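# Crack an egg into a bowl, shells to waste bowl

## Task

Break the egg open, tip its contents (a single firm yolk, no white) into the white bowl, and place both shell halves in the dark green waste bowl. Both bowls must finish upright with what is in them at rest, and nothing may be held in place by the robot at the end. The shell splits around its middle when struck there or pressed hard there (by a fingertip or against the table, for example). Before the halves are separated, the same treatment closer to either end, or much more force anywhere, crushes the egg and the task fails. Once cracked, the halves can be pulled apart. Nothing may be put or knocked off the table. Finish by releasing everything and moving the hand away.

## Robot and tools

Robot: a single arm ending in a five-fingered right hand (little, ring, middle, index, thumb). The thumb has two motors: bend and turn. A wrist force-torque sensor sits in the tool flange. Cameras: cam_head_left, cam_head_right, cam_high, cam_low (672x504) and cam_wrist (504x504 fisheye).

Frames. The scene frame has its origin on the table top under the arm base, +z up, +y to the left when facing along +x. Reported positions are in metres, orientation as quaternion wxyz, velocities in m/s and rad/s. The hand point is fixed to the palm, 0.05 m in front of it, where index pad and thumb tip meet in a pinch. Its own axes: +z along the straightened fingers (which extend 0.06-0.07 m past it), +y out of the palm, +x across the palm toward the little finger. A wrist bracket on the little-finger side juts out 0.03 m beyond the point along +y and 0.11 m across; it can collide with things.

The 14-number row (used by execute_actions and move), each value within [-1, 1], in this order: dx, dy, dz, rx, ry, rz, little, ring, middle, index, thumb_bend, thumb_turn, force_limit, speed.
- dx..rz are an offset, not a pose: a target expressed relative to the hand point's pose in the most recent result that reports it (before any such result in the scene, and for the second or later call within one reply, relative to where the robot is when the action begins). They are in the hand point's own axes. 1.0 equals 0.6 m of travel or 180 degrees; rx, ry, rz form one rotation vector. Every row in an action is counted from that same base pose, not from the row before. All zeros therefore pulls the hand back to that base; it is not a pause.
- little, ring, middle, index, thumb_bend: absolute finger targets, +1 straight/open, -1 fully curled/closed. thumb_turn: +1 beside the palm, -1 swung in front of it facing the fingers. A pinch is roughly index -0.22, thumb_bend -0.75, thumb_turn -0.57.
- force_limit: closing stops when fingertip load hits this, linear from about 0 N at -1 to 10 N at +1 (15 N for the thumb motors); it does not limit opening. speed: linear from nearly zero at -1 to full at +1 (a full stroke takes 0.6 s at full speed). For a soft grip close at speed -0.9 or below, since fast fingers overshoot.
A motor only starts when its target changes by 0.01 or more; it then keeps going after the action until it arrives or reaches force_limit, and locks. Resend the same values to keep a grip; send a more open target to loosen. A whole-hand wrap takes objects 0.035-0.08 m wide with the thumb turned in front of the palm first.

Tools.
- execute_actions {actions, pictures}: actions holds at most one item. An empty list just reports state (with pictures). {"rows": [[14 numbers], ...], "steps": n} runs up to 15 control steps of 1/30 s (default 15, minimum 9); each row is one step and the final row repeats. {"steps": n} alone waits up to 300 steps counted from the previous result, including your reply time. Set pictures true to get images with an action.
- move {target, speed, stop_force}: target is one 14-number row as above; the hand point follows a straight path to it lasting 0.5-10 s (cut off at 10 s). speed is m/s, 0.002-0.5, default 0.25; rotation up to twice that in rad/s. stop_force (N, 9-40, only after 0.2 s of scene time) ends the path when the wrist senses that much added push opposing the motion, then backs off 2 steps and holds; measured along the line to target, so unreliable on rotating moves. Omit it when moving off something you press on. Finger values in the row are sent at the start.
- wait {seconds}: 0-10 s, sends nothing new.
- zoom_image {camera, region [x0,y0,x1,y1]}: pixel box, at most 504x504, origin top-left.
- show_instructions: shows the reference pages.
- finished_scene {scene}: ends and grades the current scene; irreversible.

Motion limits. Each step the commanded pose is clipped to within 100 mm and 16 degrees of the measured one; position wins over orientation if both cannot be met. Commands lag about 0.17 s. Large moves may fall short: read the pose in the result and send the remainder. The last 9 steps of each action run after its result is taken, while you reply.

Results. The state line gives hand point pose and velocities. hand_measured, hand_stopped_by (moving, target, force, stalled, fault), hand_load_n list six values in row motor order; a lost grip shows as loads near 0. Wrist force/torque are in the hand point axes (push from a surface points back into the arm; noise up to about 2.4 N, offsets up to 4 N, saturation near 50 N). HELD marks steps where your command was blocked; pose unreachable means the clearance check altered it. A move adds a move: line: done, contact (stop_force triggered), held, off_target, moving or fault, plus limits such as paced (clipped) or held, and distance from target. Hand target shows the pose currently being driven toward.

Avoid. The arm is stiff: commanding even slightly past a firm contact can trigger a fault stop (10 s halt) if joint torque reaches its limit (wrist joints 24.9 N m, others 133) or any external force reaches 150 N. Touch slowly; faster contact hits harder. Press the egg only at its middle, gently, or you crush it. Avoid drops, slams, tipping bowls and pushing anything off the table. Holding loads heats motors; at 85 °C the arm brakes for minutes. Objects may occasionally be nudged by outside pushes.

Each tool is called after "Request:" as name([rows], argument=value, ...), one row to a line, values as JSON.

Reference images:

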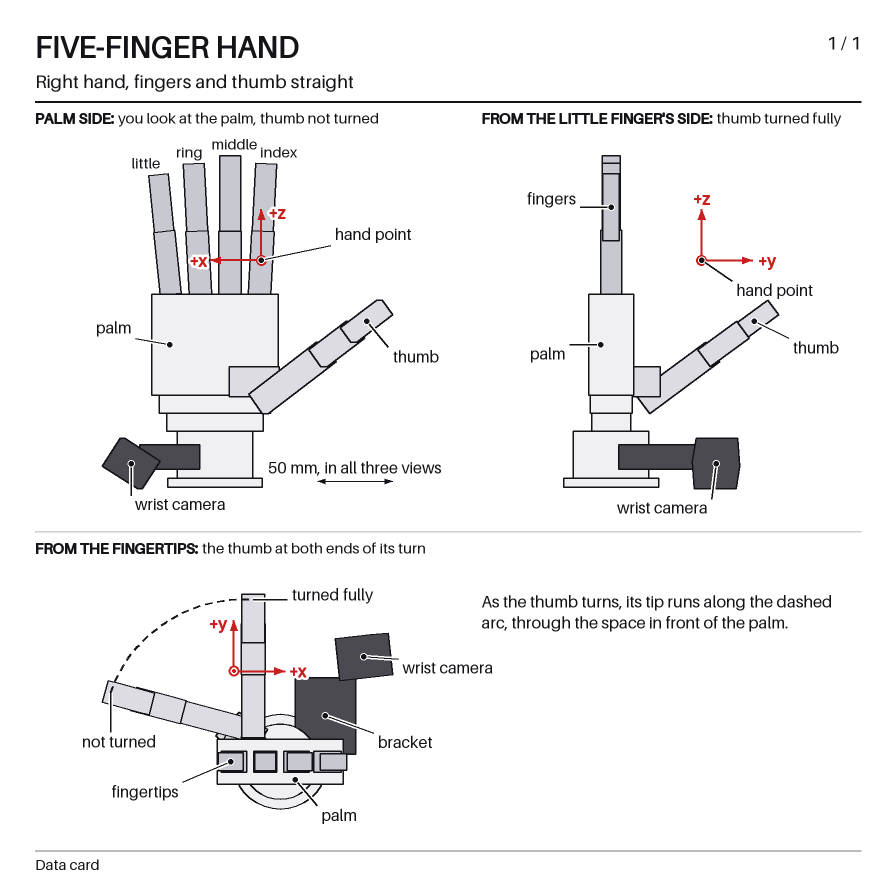

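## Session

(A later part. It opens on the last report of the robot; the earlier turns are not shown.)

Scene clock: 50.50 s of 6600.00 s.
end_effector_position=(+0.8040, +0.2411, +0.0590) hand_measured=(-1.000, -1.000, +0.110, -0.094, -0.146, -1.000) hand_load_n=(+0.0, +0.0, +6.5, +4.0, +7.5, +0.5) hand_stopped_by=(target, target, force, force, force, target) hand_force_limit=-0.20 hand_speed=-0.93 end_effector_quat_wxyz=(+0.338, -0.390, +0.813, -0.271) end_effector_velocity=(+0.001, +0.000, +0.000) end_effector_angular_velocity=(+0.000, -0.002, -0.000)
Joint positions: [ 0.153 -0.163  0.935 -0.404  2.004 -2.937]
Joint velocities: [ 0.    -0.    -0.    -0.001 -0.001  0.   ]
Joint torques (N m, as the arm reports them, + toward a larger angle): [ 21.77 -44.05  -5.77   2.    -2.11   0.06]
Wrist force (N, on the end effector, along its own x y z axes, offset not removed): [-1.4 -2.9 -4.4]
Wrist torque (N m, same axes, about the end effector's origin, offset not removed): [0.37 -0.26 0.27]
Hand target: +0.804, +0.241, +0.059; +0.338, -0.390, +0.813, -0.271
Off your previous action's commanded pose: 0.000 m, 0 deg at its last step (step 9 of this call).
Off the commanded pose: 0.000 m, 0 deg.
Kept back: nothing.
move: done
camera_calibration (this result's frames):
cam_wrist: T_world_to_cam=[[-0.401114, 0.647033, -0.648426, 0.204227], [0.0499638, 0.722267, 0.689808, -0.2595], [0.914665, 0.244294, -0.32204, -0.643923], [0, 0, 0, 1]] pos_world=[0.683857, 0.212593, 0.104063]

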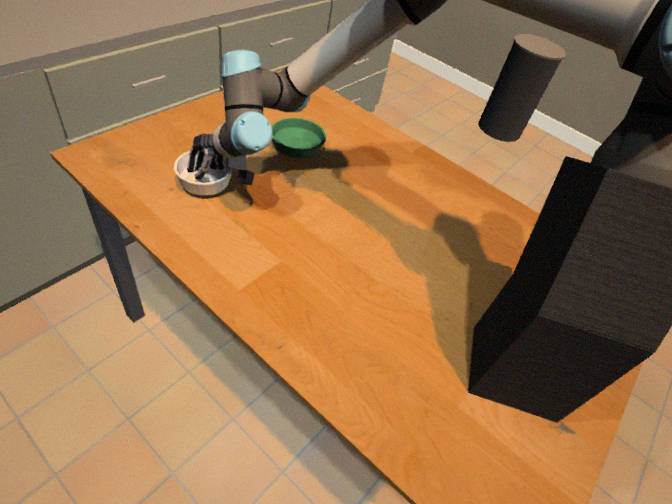

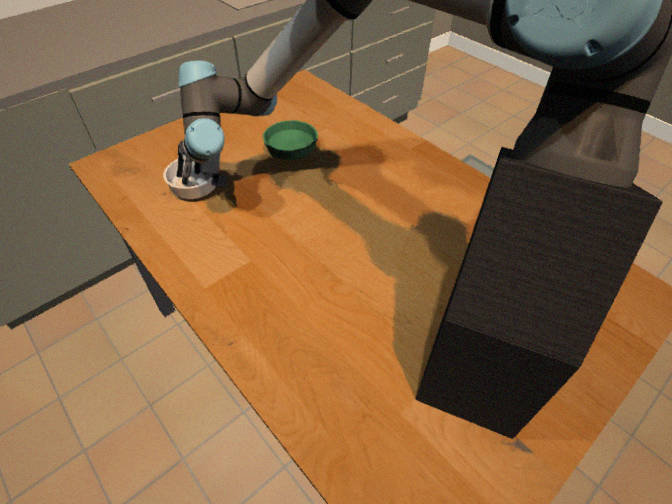

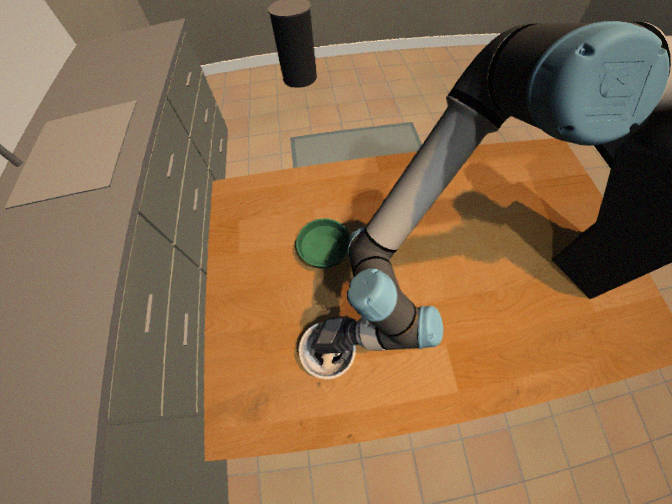

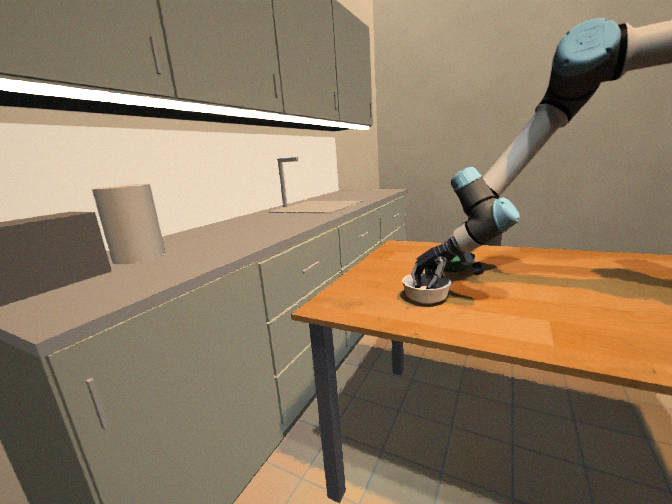

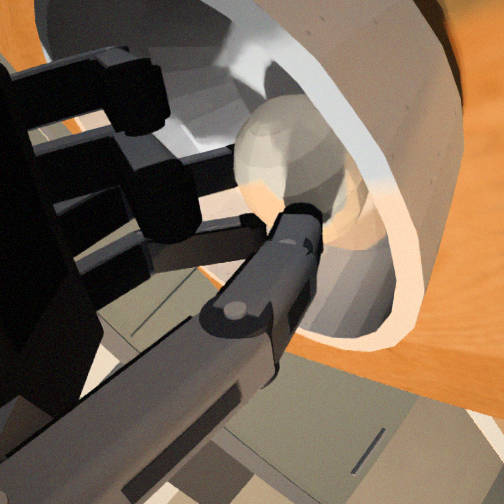

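Request:
move(target=[0.0023,0.0047,0.0042,0,0,0,-1,-1,-0.2,-0.2,-0.4,-1,-0.2,-0.93], speed=0.002, stop_force=40)

Request:
zoom_image(camera="cam_wrist", region=[170, 60, 400, 270])

Scene clock: 52.50 s of 6600.00 s.
end_effector_position=(+0.8040, +0.2411, +0.0563) hand_measured=(-1.000, -1.000, +0.110, -0.094, -0.146, -1.000) hand_load_n=(+0.0, +0.0, +6.5, +0.5, +5.0, +6.0) hand_stopped_by=(target, target, force, force, force, target) hand_force_limit=-0.20 hand_speed=-0.93 end_effector_quat_wxyz=(+0.338, -0.390, +0.813, -0.271) end_effector_velocity=(+0.001, -0.000, +0.002) end_effector_angular_velocity=(+0.001, -0.002, +0.000)
Joint positions: [ 0.151 -0.158  0.93  -0.405  2.002 -2.937]
Joint velocities: [ 0.    -0.002  0.001  0.    -0.001  0.   ]
Joint torques (N m, as the arm reports them, + toward a larger angle): [  2.5  -26.27  13.33   5.67   3.48  -3.08]
Wrist force (N, on the end effector, along its own x y z axes, offset not removed): [-21.3 -31.0 -23.2]
Wrist torque (N m, same axes, about the end effector's origin, offset not removed): [-0.13 0.38 -0.12]
Hand target: +0.804, +0.241, +0.056; +0.338, -0.390, +0.813, -0.271
Off the commanded pose: 0.001 m, 0 deg.
Kept back: nothing.
move: contact
camera_calibration (this result's frames):
cam_wrist: T_world_to_cam=[[-0.400965, 0.647071, -0.64848, 0.202434], [0.0498188, 0.72223, 0.689857, -0.257567], [0.914738, 0.244302, -0.321825, -0.644924], [0, 0, 0, 1]] pos_world=[0.683937, 0.212589, 0.101406]

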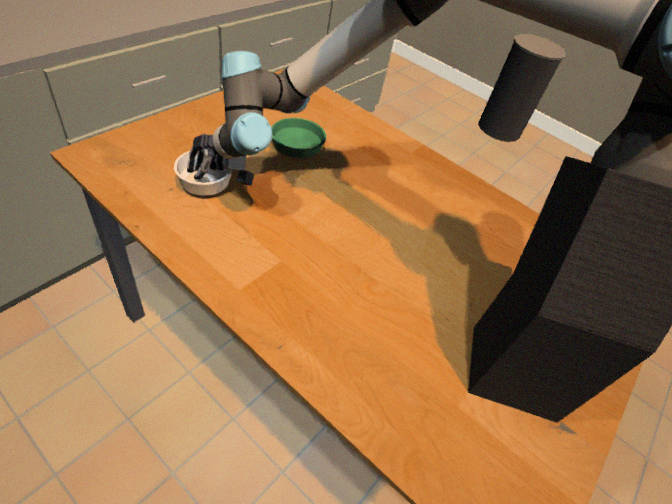

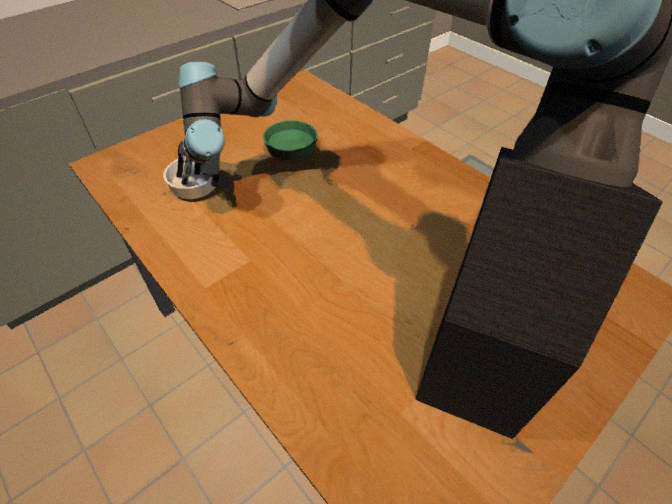

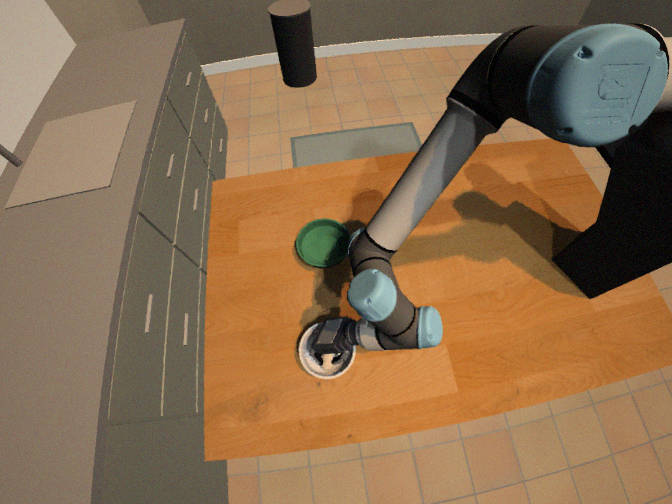

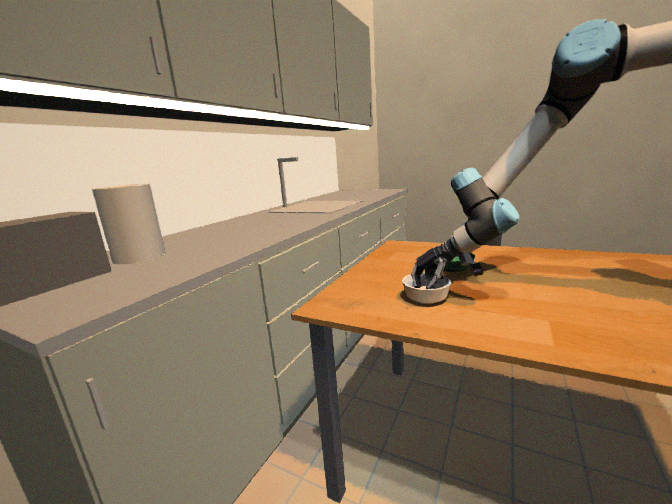

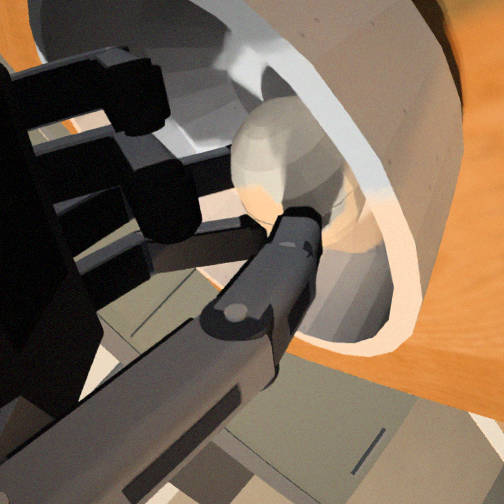

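Region (170, 60, 400, 270) of cam_wrist's 504x504 image, scaled by 2.191, with more detail than that image has; it fills the top 460 rows of this view, and the rest is white.

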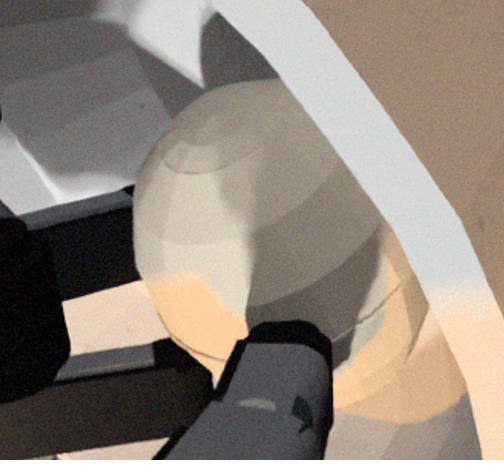

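Request:
move(target=[-0.0017,-0.0035,-0.0031,0,0,0,-1,-1,0.32,0.3,0.3,-0.72,-0.2,-0.6], speed=0.01)

Request:
move(target=[0.009,0.0187,0.0167,0,0,0,-1,-1,0.32,0.3,0.3,-0.72,-0.2,-0.6], speed=0.02)

Request:
move(target=[0,0,0,0,0,0,-1,-1,0.32,-0.2,-0.4,-0.72,0.4,-0.9])

Request:
zoom_image(camera="cam_high", region=[285, 320, 375, 390])

Scene clock: 54.30 s of 6600.00 s.
end_effector_position=(+0.8041, +0.2411, +0.0593) hand_measured=(-1.000, -1.000, +0.320, +0.300, +0.300, -0.720) hand_load_n=(+0.0, +0.0, +0.0, +0.0, +0.0, +0.0) hand_stopped_by=(target, target, target, target, target, target) hand_force_limit=-0.20 hand_speed=-0.60 end_effector_quat_wxyz=(+0.338, -0.390, +0.813, -0.271) end_effector_velocity=(+0.000, -0.000, +0.000) end_effector_angular_velocity=(-0.001, +0.000, -0.001)
Joint positions: [ 0.153 -0.164  0.935 -0.405  2.004 -2.937]
Joint velocities: [-0.    -0.    -0.    -0.     0.001 -0.   ]
Joint torques (N m, as the arm reports them, + toward a larger angle): [ 41.41 -58.04  -1.84   1.45   2.09   1.68]
Wrist force (N, on the end effector, along its own x y z axes, offset not removed): [-0.3 3.0 0.4]
Wrist torque (N m, same axes, about the end effector's origin, offset not removed): [0.32 0.01 0.11]
Hand target: +0.804, +0.241, +0.059; +0.338, -0.390, +0.813, -0.271
Off the commanded pose: 0.000 m, 0 deg.
Kept back: nothing.
move: done
camera_calibration (this result's frames):
cam_wrist: T_world_to_cam=[[-0.400923, 0.64708, -0.648497, 0.204348], [0.0498043, 0.722228, 0.689859, -0.259619], [0.914757, 0.244283, -0.321785, -0.643999], [0, 0, 0, 1]] pos_world=[0.683961, 0.212593, 0.10439]

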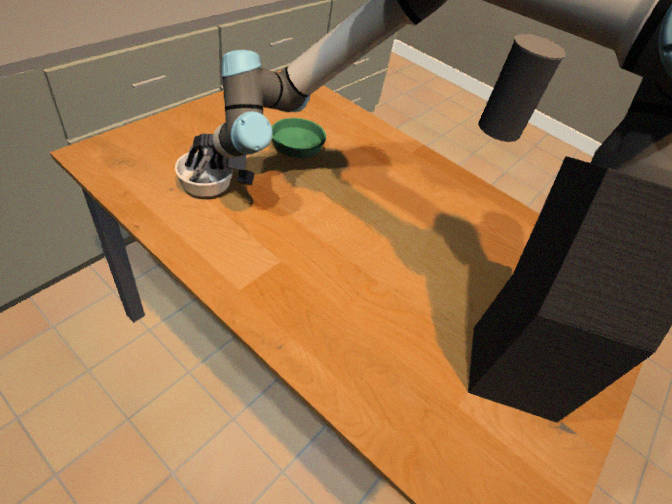

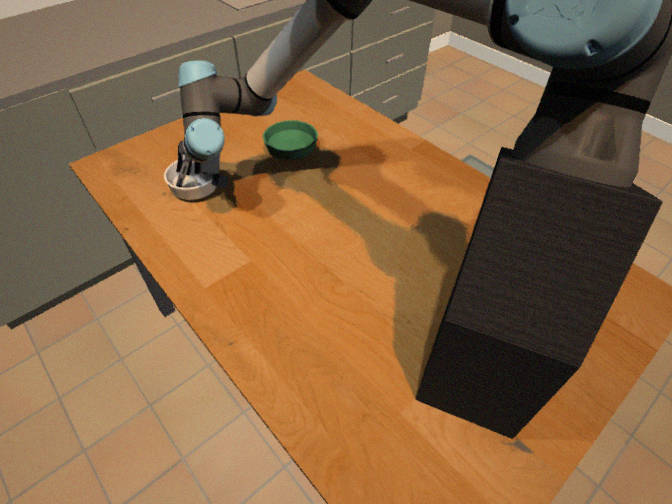

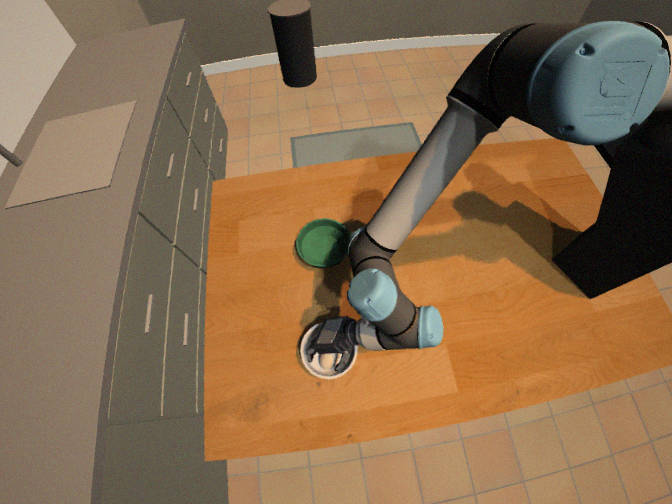

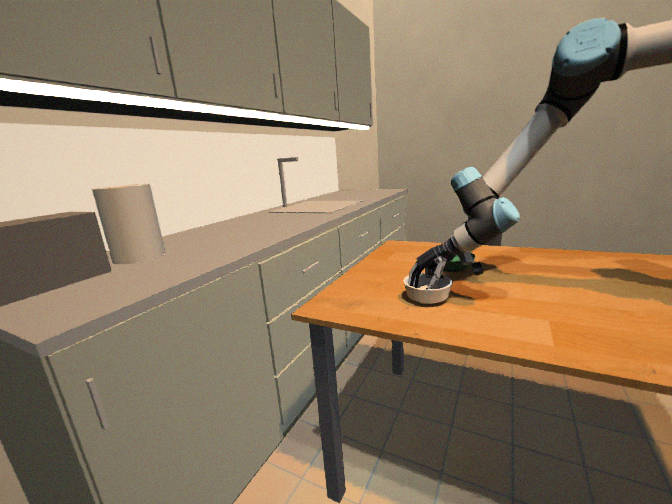

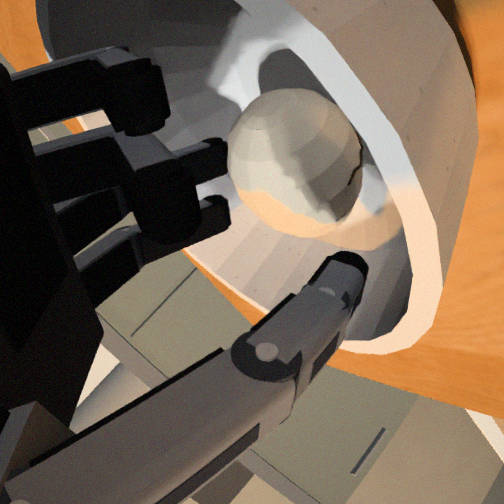

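Scene clock: 55.40 s of 6600.00 s.
end_effector_position=(+0.8042, +0.2411, +0.0437) hand_measured=(-1.000, -1.000, +0.320, +0.300, +0.300, -0.720) hand_load_n=(+0.0, +0.0, -0.5, +0.0, +0.0, +0.0) hand_stopped_by=(target, target, target, target, target, target) hand_force_limit=-0.20 hand_speed=-0.60 end_effector_quat_wxyz=(+0.338, -0.390, +0.813, -0.271) end_effector_velocity=(+0.001, -0.000, -0.002) end_effector_angular_velocity=(-0.000, -0.001, -0.001)
Joint positions: [ 0.143 -0.132  0.905 -0.408  1.995 -2.941]
Joint velocities: [-0.001  0.004 -0.005 -0.001 -0.001 -0.001]
Joint torques (N m, as the arm reports them, + toward a larger angle): [  9.91 -33.03 -11.33   1.18  -1.62  -1.86]
Wrist force (N, on the end effector, along its own x y z axes, offset not removed): [-4.6 -6.6 -11.7]
Wrist torque (N m, same axes, about the end effector's origin, offset not removed): [1.10 0.24 -0.26]
Hand target: +0.804, +0.241, +0.043; +0.338, -0.390, +0.813, -0.271
Off the commanded pose: 0.000 m, 0 deg.
Kept back: nothing.
move: done
camera_calibration (this result's frames):
cam_wrist: T_world_to_cam=[[-0.400729, 0.64711, -0.648587, 0.19408], [0.0496517, 0.722211, 0.689888, -0.248732], [0.91485, 0.244255, -0.321541, -0.649204], [0, 0, 0, 1]] pos_world=[0.684047, 0.212618, 0.0887294]

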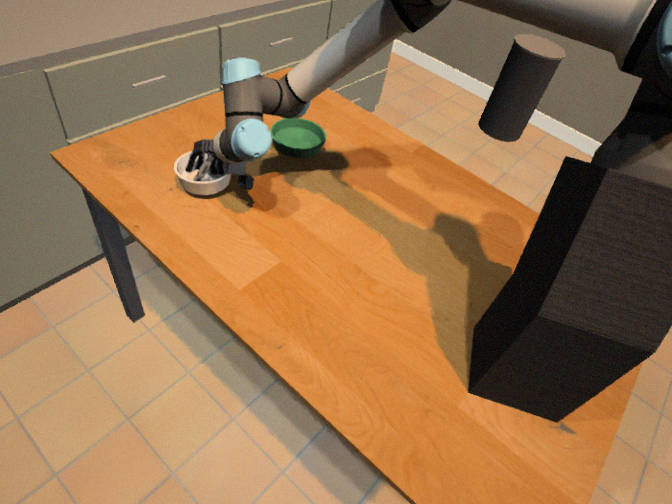

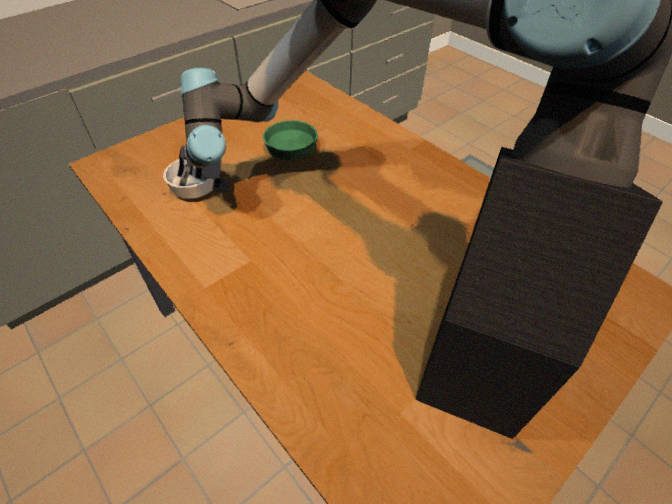

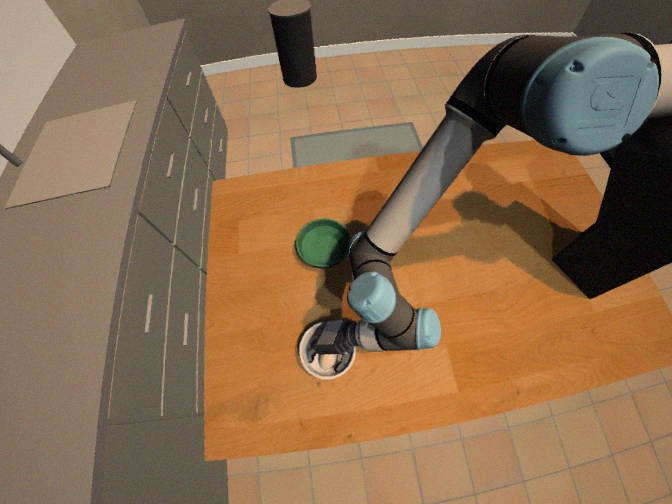

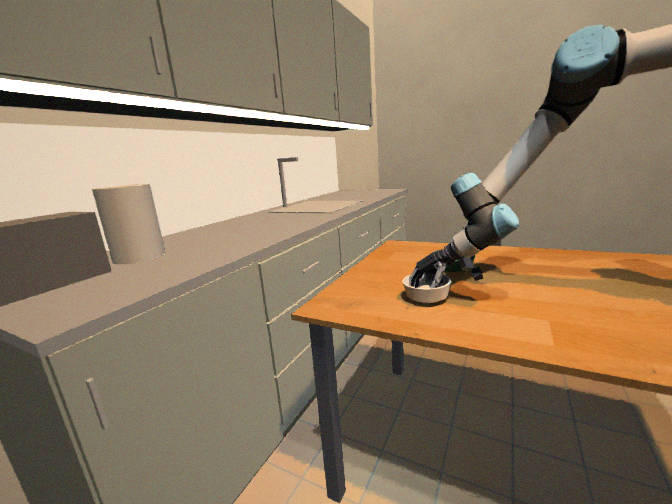

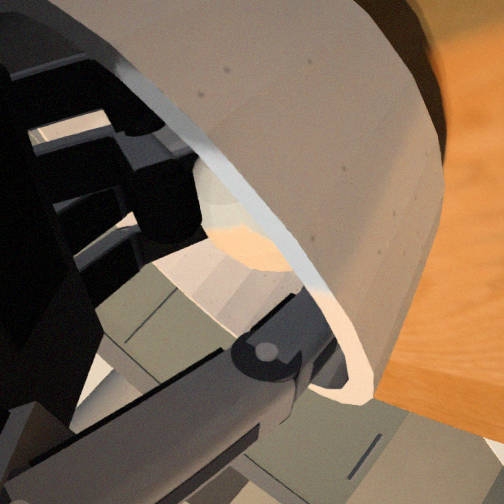

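Scene clock: 57.83 s of 6600.00 s.
end_effector_position=(+0.8042, +0.2411, +0.0437) hand_measured=(-1.000, -1.000, +0.320, +0.036, +0.092, -0.720) hand_load_n=(+0.0, +0.0, -1.0, +11.0, +10.0, -0.5) hand_stopped_by=(target, target, target, force, force, target) hand_force_limit=0.40 hand_speed=-0.90 end_effector_quat_wxyz=(+0.338, -0.390, +0.813, -0.271) end_effector_velocity=(+0.000, +0.000, -0.000) end_effector_angular_velocity=(+0.000, -0.001, -0.000)
Joint positions: [ 0.143 -0.132  0.905 -0.408  1.995 -2.941]
Joint velocities: [ 0.     0.001  0.    -0.002 -0.    -0.   ]
Joint torques (N m, as the arm reports them, + toward a larger angle): [ 34.7  -45.94  -0.57   1.59   2.68   1.16]
Wrist force (N, on the end effector, along its own x y z axes, offset not removed): [-0.2 -4.6 -9.8]
Wrist torque (N m, same axes, about the end effector's origin, offset not removed): [0.83 -0.49 -0.06]
Hand target: +0.804, +0.241, +0.044; +0.338, -0.390, +0.813, -0.271
Off the commanded pose: 0.000 m, 0 deg.
Kept back: nothing.
move: done
camera_calibration (this result's frames):
cam_wrist: T_world_to_cam=[[-0.400735, 0.647095, -0.648598, 0.194094], [0.0496491, 0.722225, 0.689874, -0.248729], [0.914848, 0.244255, -0.321548, -0.649201], [0, 0, 0, 1]] pos_world=[0.684049, 0.212611, 0.0887311]

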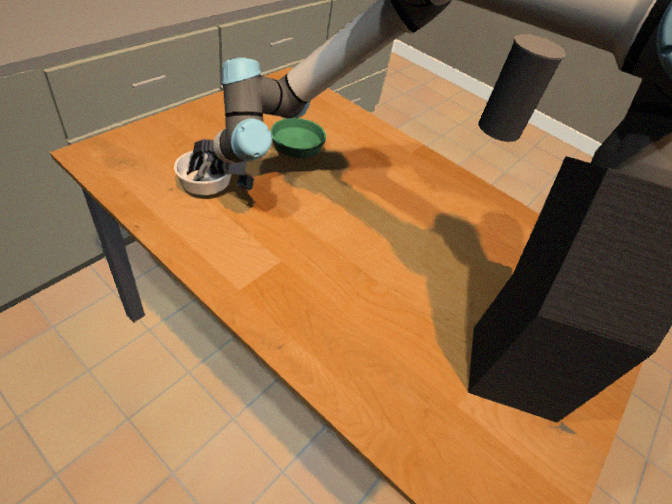

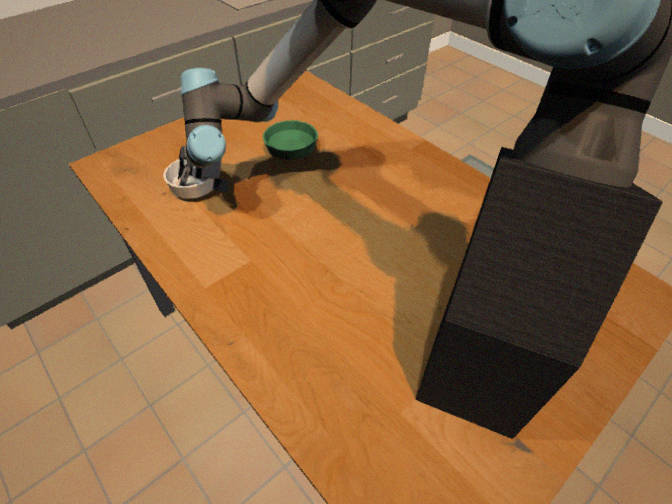

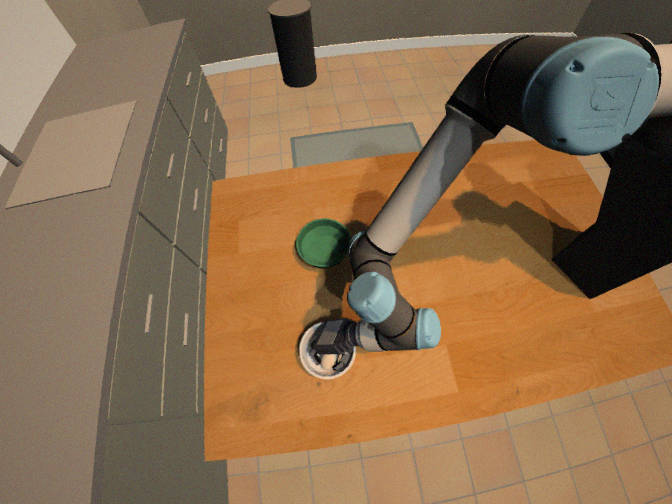

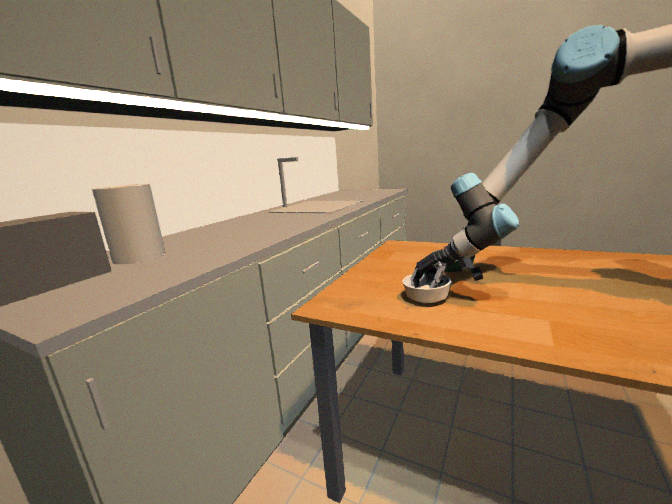

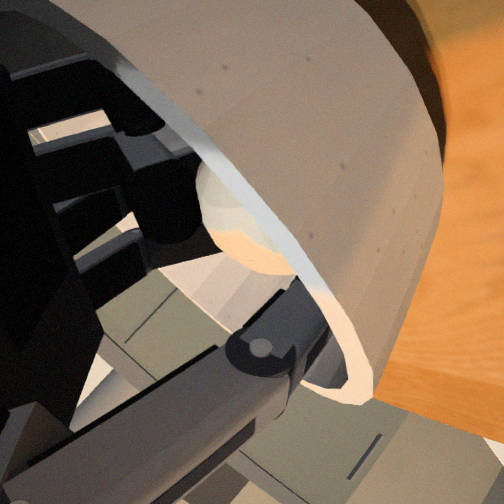

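Region (285, 320, 375, 390) of cam_high's 672x504 image, scaled by 5.600, with more detail than that image has.

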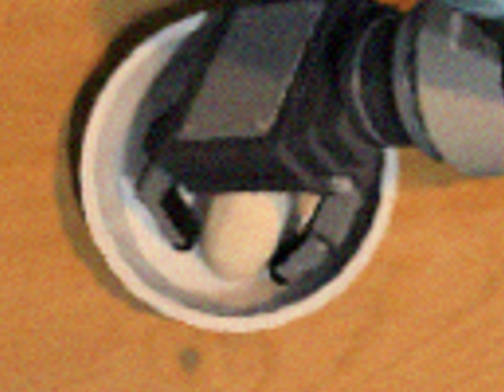

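Request:
move(target=[-0.01,-0.021,-0.019,0,0,0,-1,-1,0.0,-0.2,-0.4,-0.72,-0.2,-0.9], speed=0.02)

Request:
zoom_image(camera="cam_head_right", region=[155, 145, 225, 200])

Scene clock: 60.57 s of 6600.00 s.
end_effector_position=(+0.8040, +0.2411, +0.0617) hand_measured=(-1.000, -1.000, +0.084, +0.036, +0.092, -0.720) hand_load_n=(+0.0, +0.0, +4.5, +8.5, +12.0, +0.5) hand_stopped_by=(target, target, force, force, force, target) hand_force_limit=-0.20 hand_speed=-0.90 end_effector_quat_wxyz=(+0.338, -0.390, +0.813, -0.271) end_effector_velocity=(-0.000, +0.000, -0.000) end_effector_angular_velocity=(-0.000, +0.001, +0.000)
Joint positions: [ 0.154 -0.169  0.94  -0.405  2.005 -2.936]
Joint velocities: [ 0.    -0.     0.001  0.     0.    -0.   ]
Joint torques (N m, as the arm reports them, + toward a larger angle): [ 41.58 -57.91  -2.86   1.64   1.95   1.75]
Wrist force (N, on the end effector, along its own x y z axes, offset not removed): [2.3 0.1 0.2]
Wrist torque (N m, same axes, about the end effector's origin, offset not removed): [-0.10 -0.14 -0.05]
Hand target: +0.804, +0.241, +0.062; +0.338, -0.390, +0.813, -0.271
Off the commanded pose: 0.000 m, 0 deg.
Kept back: nothing.
move: done
camera_calibration (this result's frames):
cam_wrist: T_world_to_cam=[[-0.400731, 0.647102, -0.648594, 0.205731], [0.049649, 0.722218, 0.689881, -0.261124], [0.91485, 0.244254, -0.321543, -0.643258], [0, 0, 0, 1]] pos_world=[0.683891, 0.212578, 0.106745]

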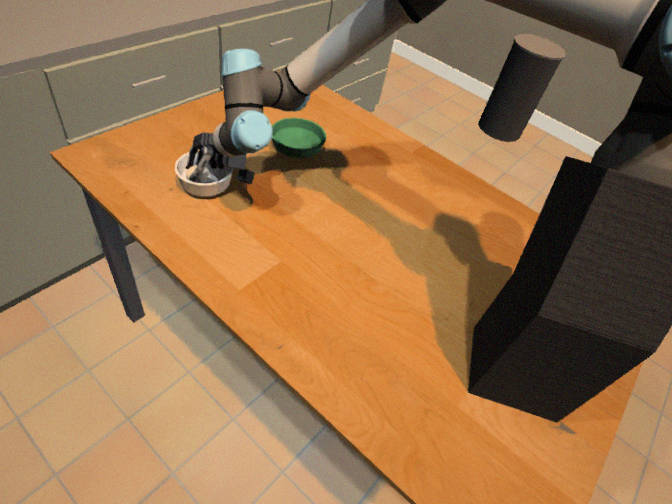

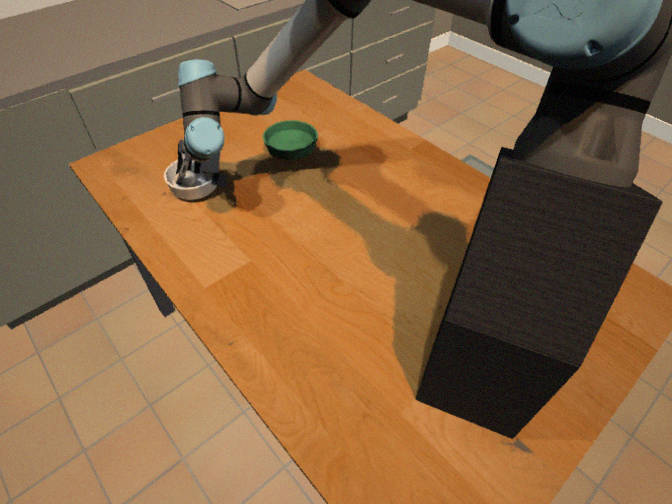

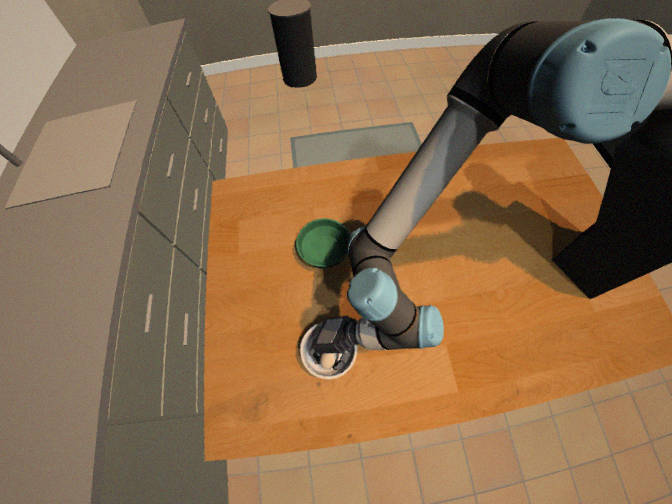

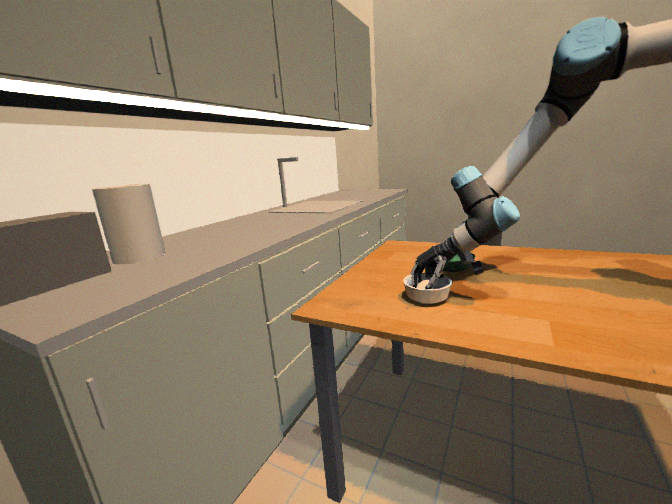

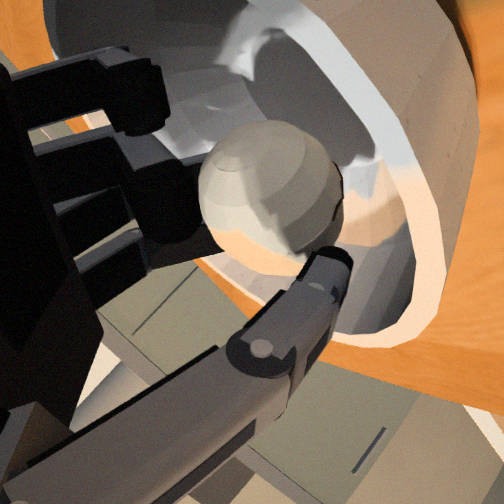

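Region (155, 145, 225, 200) of cam_head_right's 672x504 image, scaled by 7.200, with more detail than that image has; it fills the top 396 rows of this view, and the rest is white.

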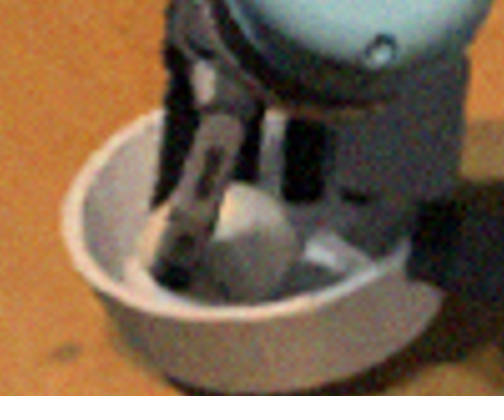

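Squeeze harder with middle and index.

Request:
move(target=[0,0,0,0,0,0,-1,-1,-0.15,-0.1,-0.4,-0.72,1,-0.93])

Request:
zoom_image(camera="cam_high", region=[285, 320, 375, 390])

Scene clock: 61.57 s of 6600.00 s.
end_effector_position=(+0.8040, +0.2411, +0.0617) hand_measured=(-1.000, -1.000, +0.064, +0.028, +0.096, -0.720) hand_load_n=(+0.0, +0.0, +9.5, +8.0, +16.5, +2.0) hand_stopped_by=(target, target, force, force, force, target) hand_force_limit=1.00 hand_speed=-0.93 end_effector_quat_wxyz=(+0.338, -0.390, +0.813, -0.271) end_effector_velocity=(-0.000, -0.000, -0.001) end_effector_angular_velocity=(-0.001, +0.001, -0.001)
Joint positions: [ 0.154 -0.169  0.94  -0.405  2.005 -2.936]
Joint velocities: [ 0.     0.001 -0.001  0.001  0.002  0.   ]
Joint torques (N m, as the arm reports them, + toward a larger angle): [ 41.81 -56.22  -4.32   1.65   1.86   1.77]
Wrist force (N, on the end effector, along its own x y z axes, offset not removed): [-1.6 3.1 -1.4]
Wrist torque (N m, same axes, about the end effector's origin, offset not removed): [0.39 0.51 0.02]
Hand target: +0.804, +0.241, +0.062; +0.338, -0.390, +0.813, -0.271
Off the commanded pose: 0.000 m, 0 deg.
Kept back: nothing.
move: done
camera_calibration (this result's frames):
cam_wrist: T_world_to_cam=[[-0.40073, 0.647102, -0.648594, 0.205733], [0.0496485, 0.722218, 0.689881, -0.261126], [0.91485, 0.244254, -0.321542, -0.643257], [0, 0, 0, 1]] pos_world=[0.683892, 0.212578, 0.106749]

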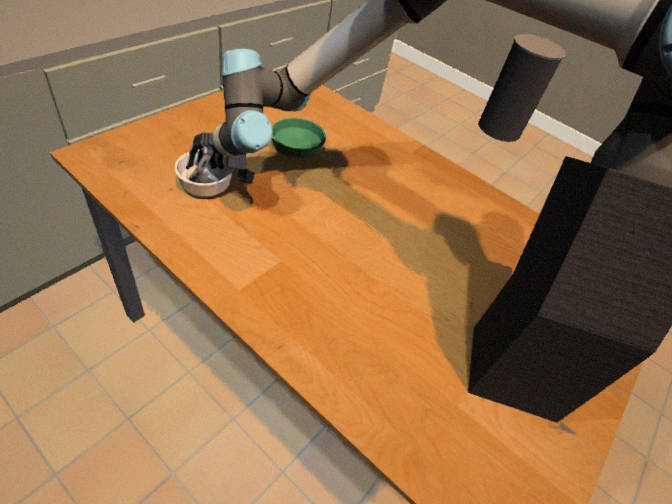

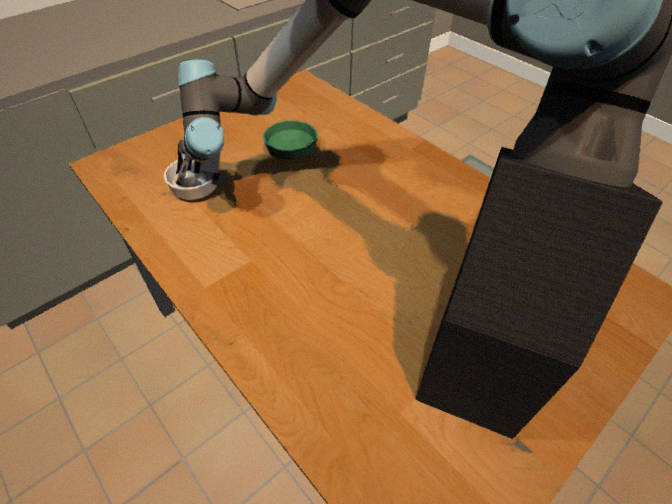

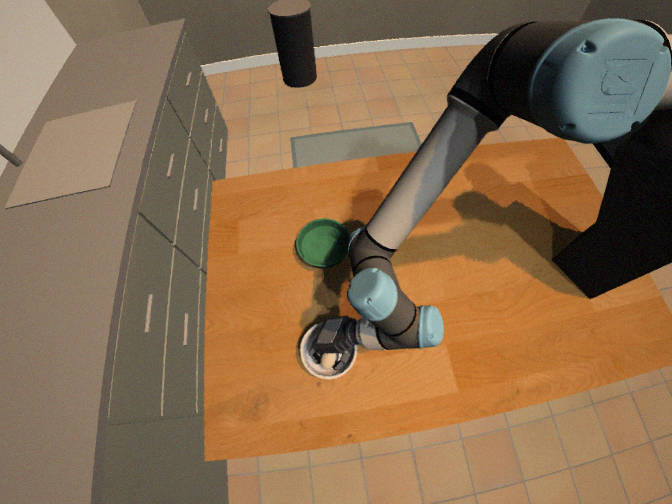

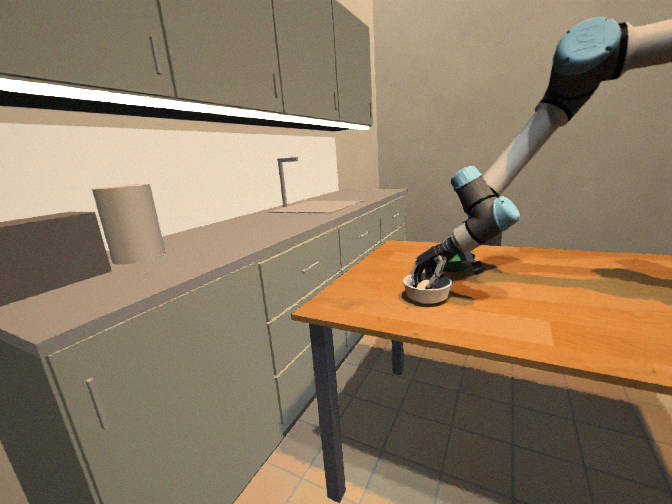

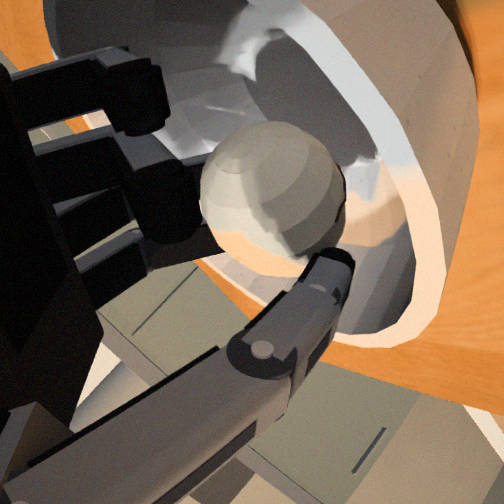

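Region (285, 320, 375, 390) of cam_high's 672x504 image, scaled by 5.600, with more detail than that image has.

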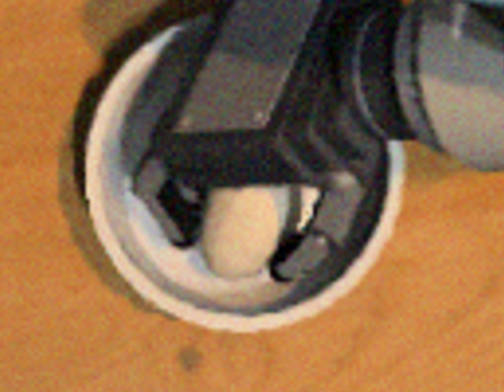

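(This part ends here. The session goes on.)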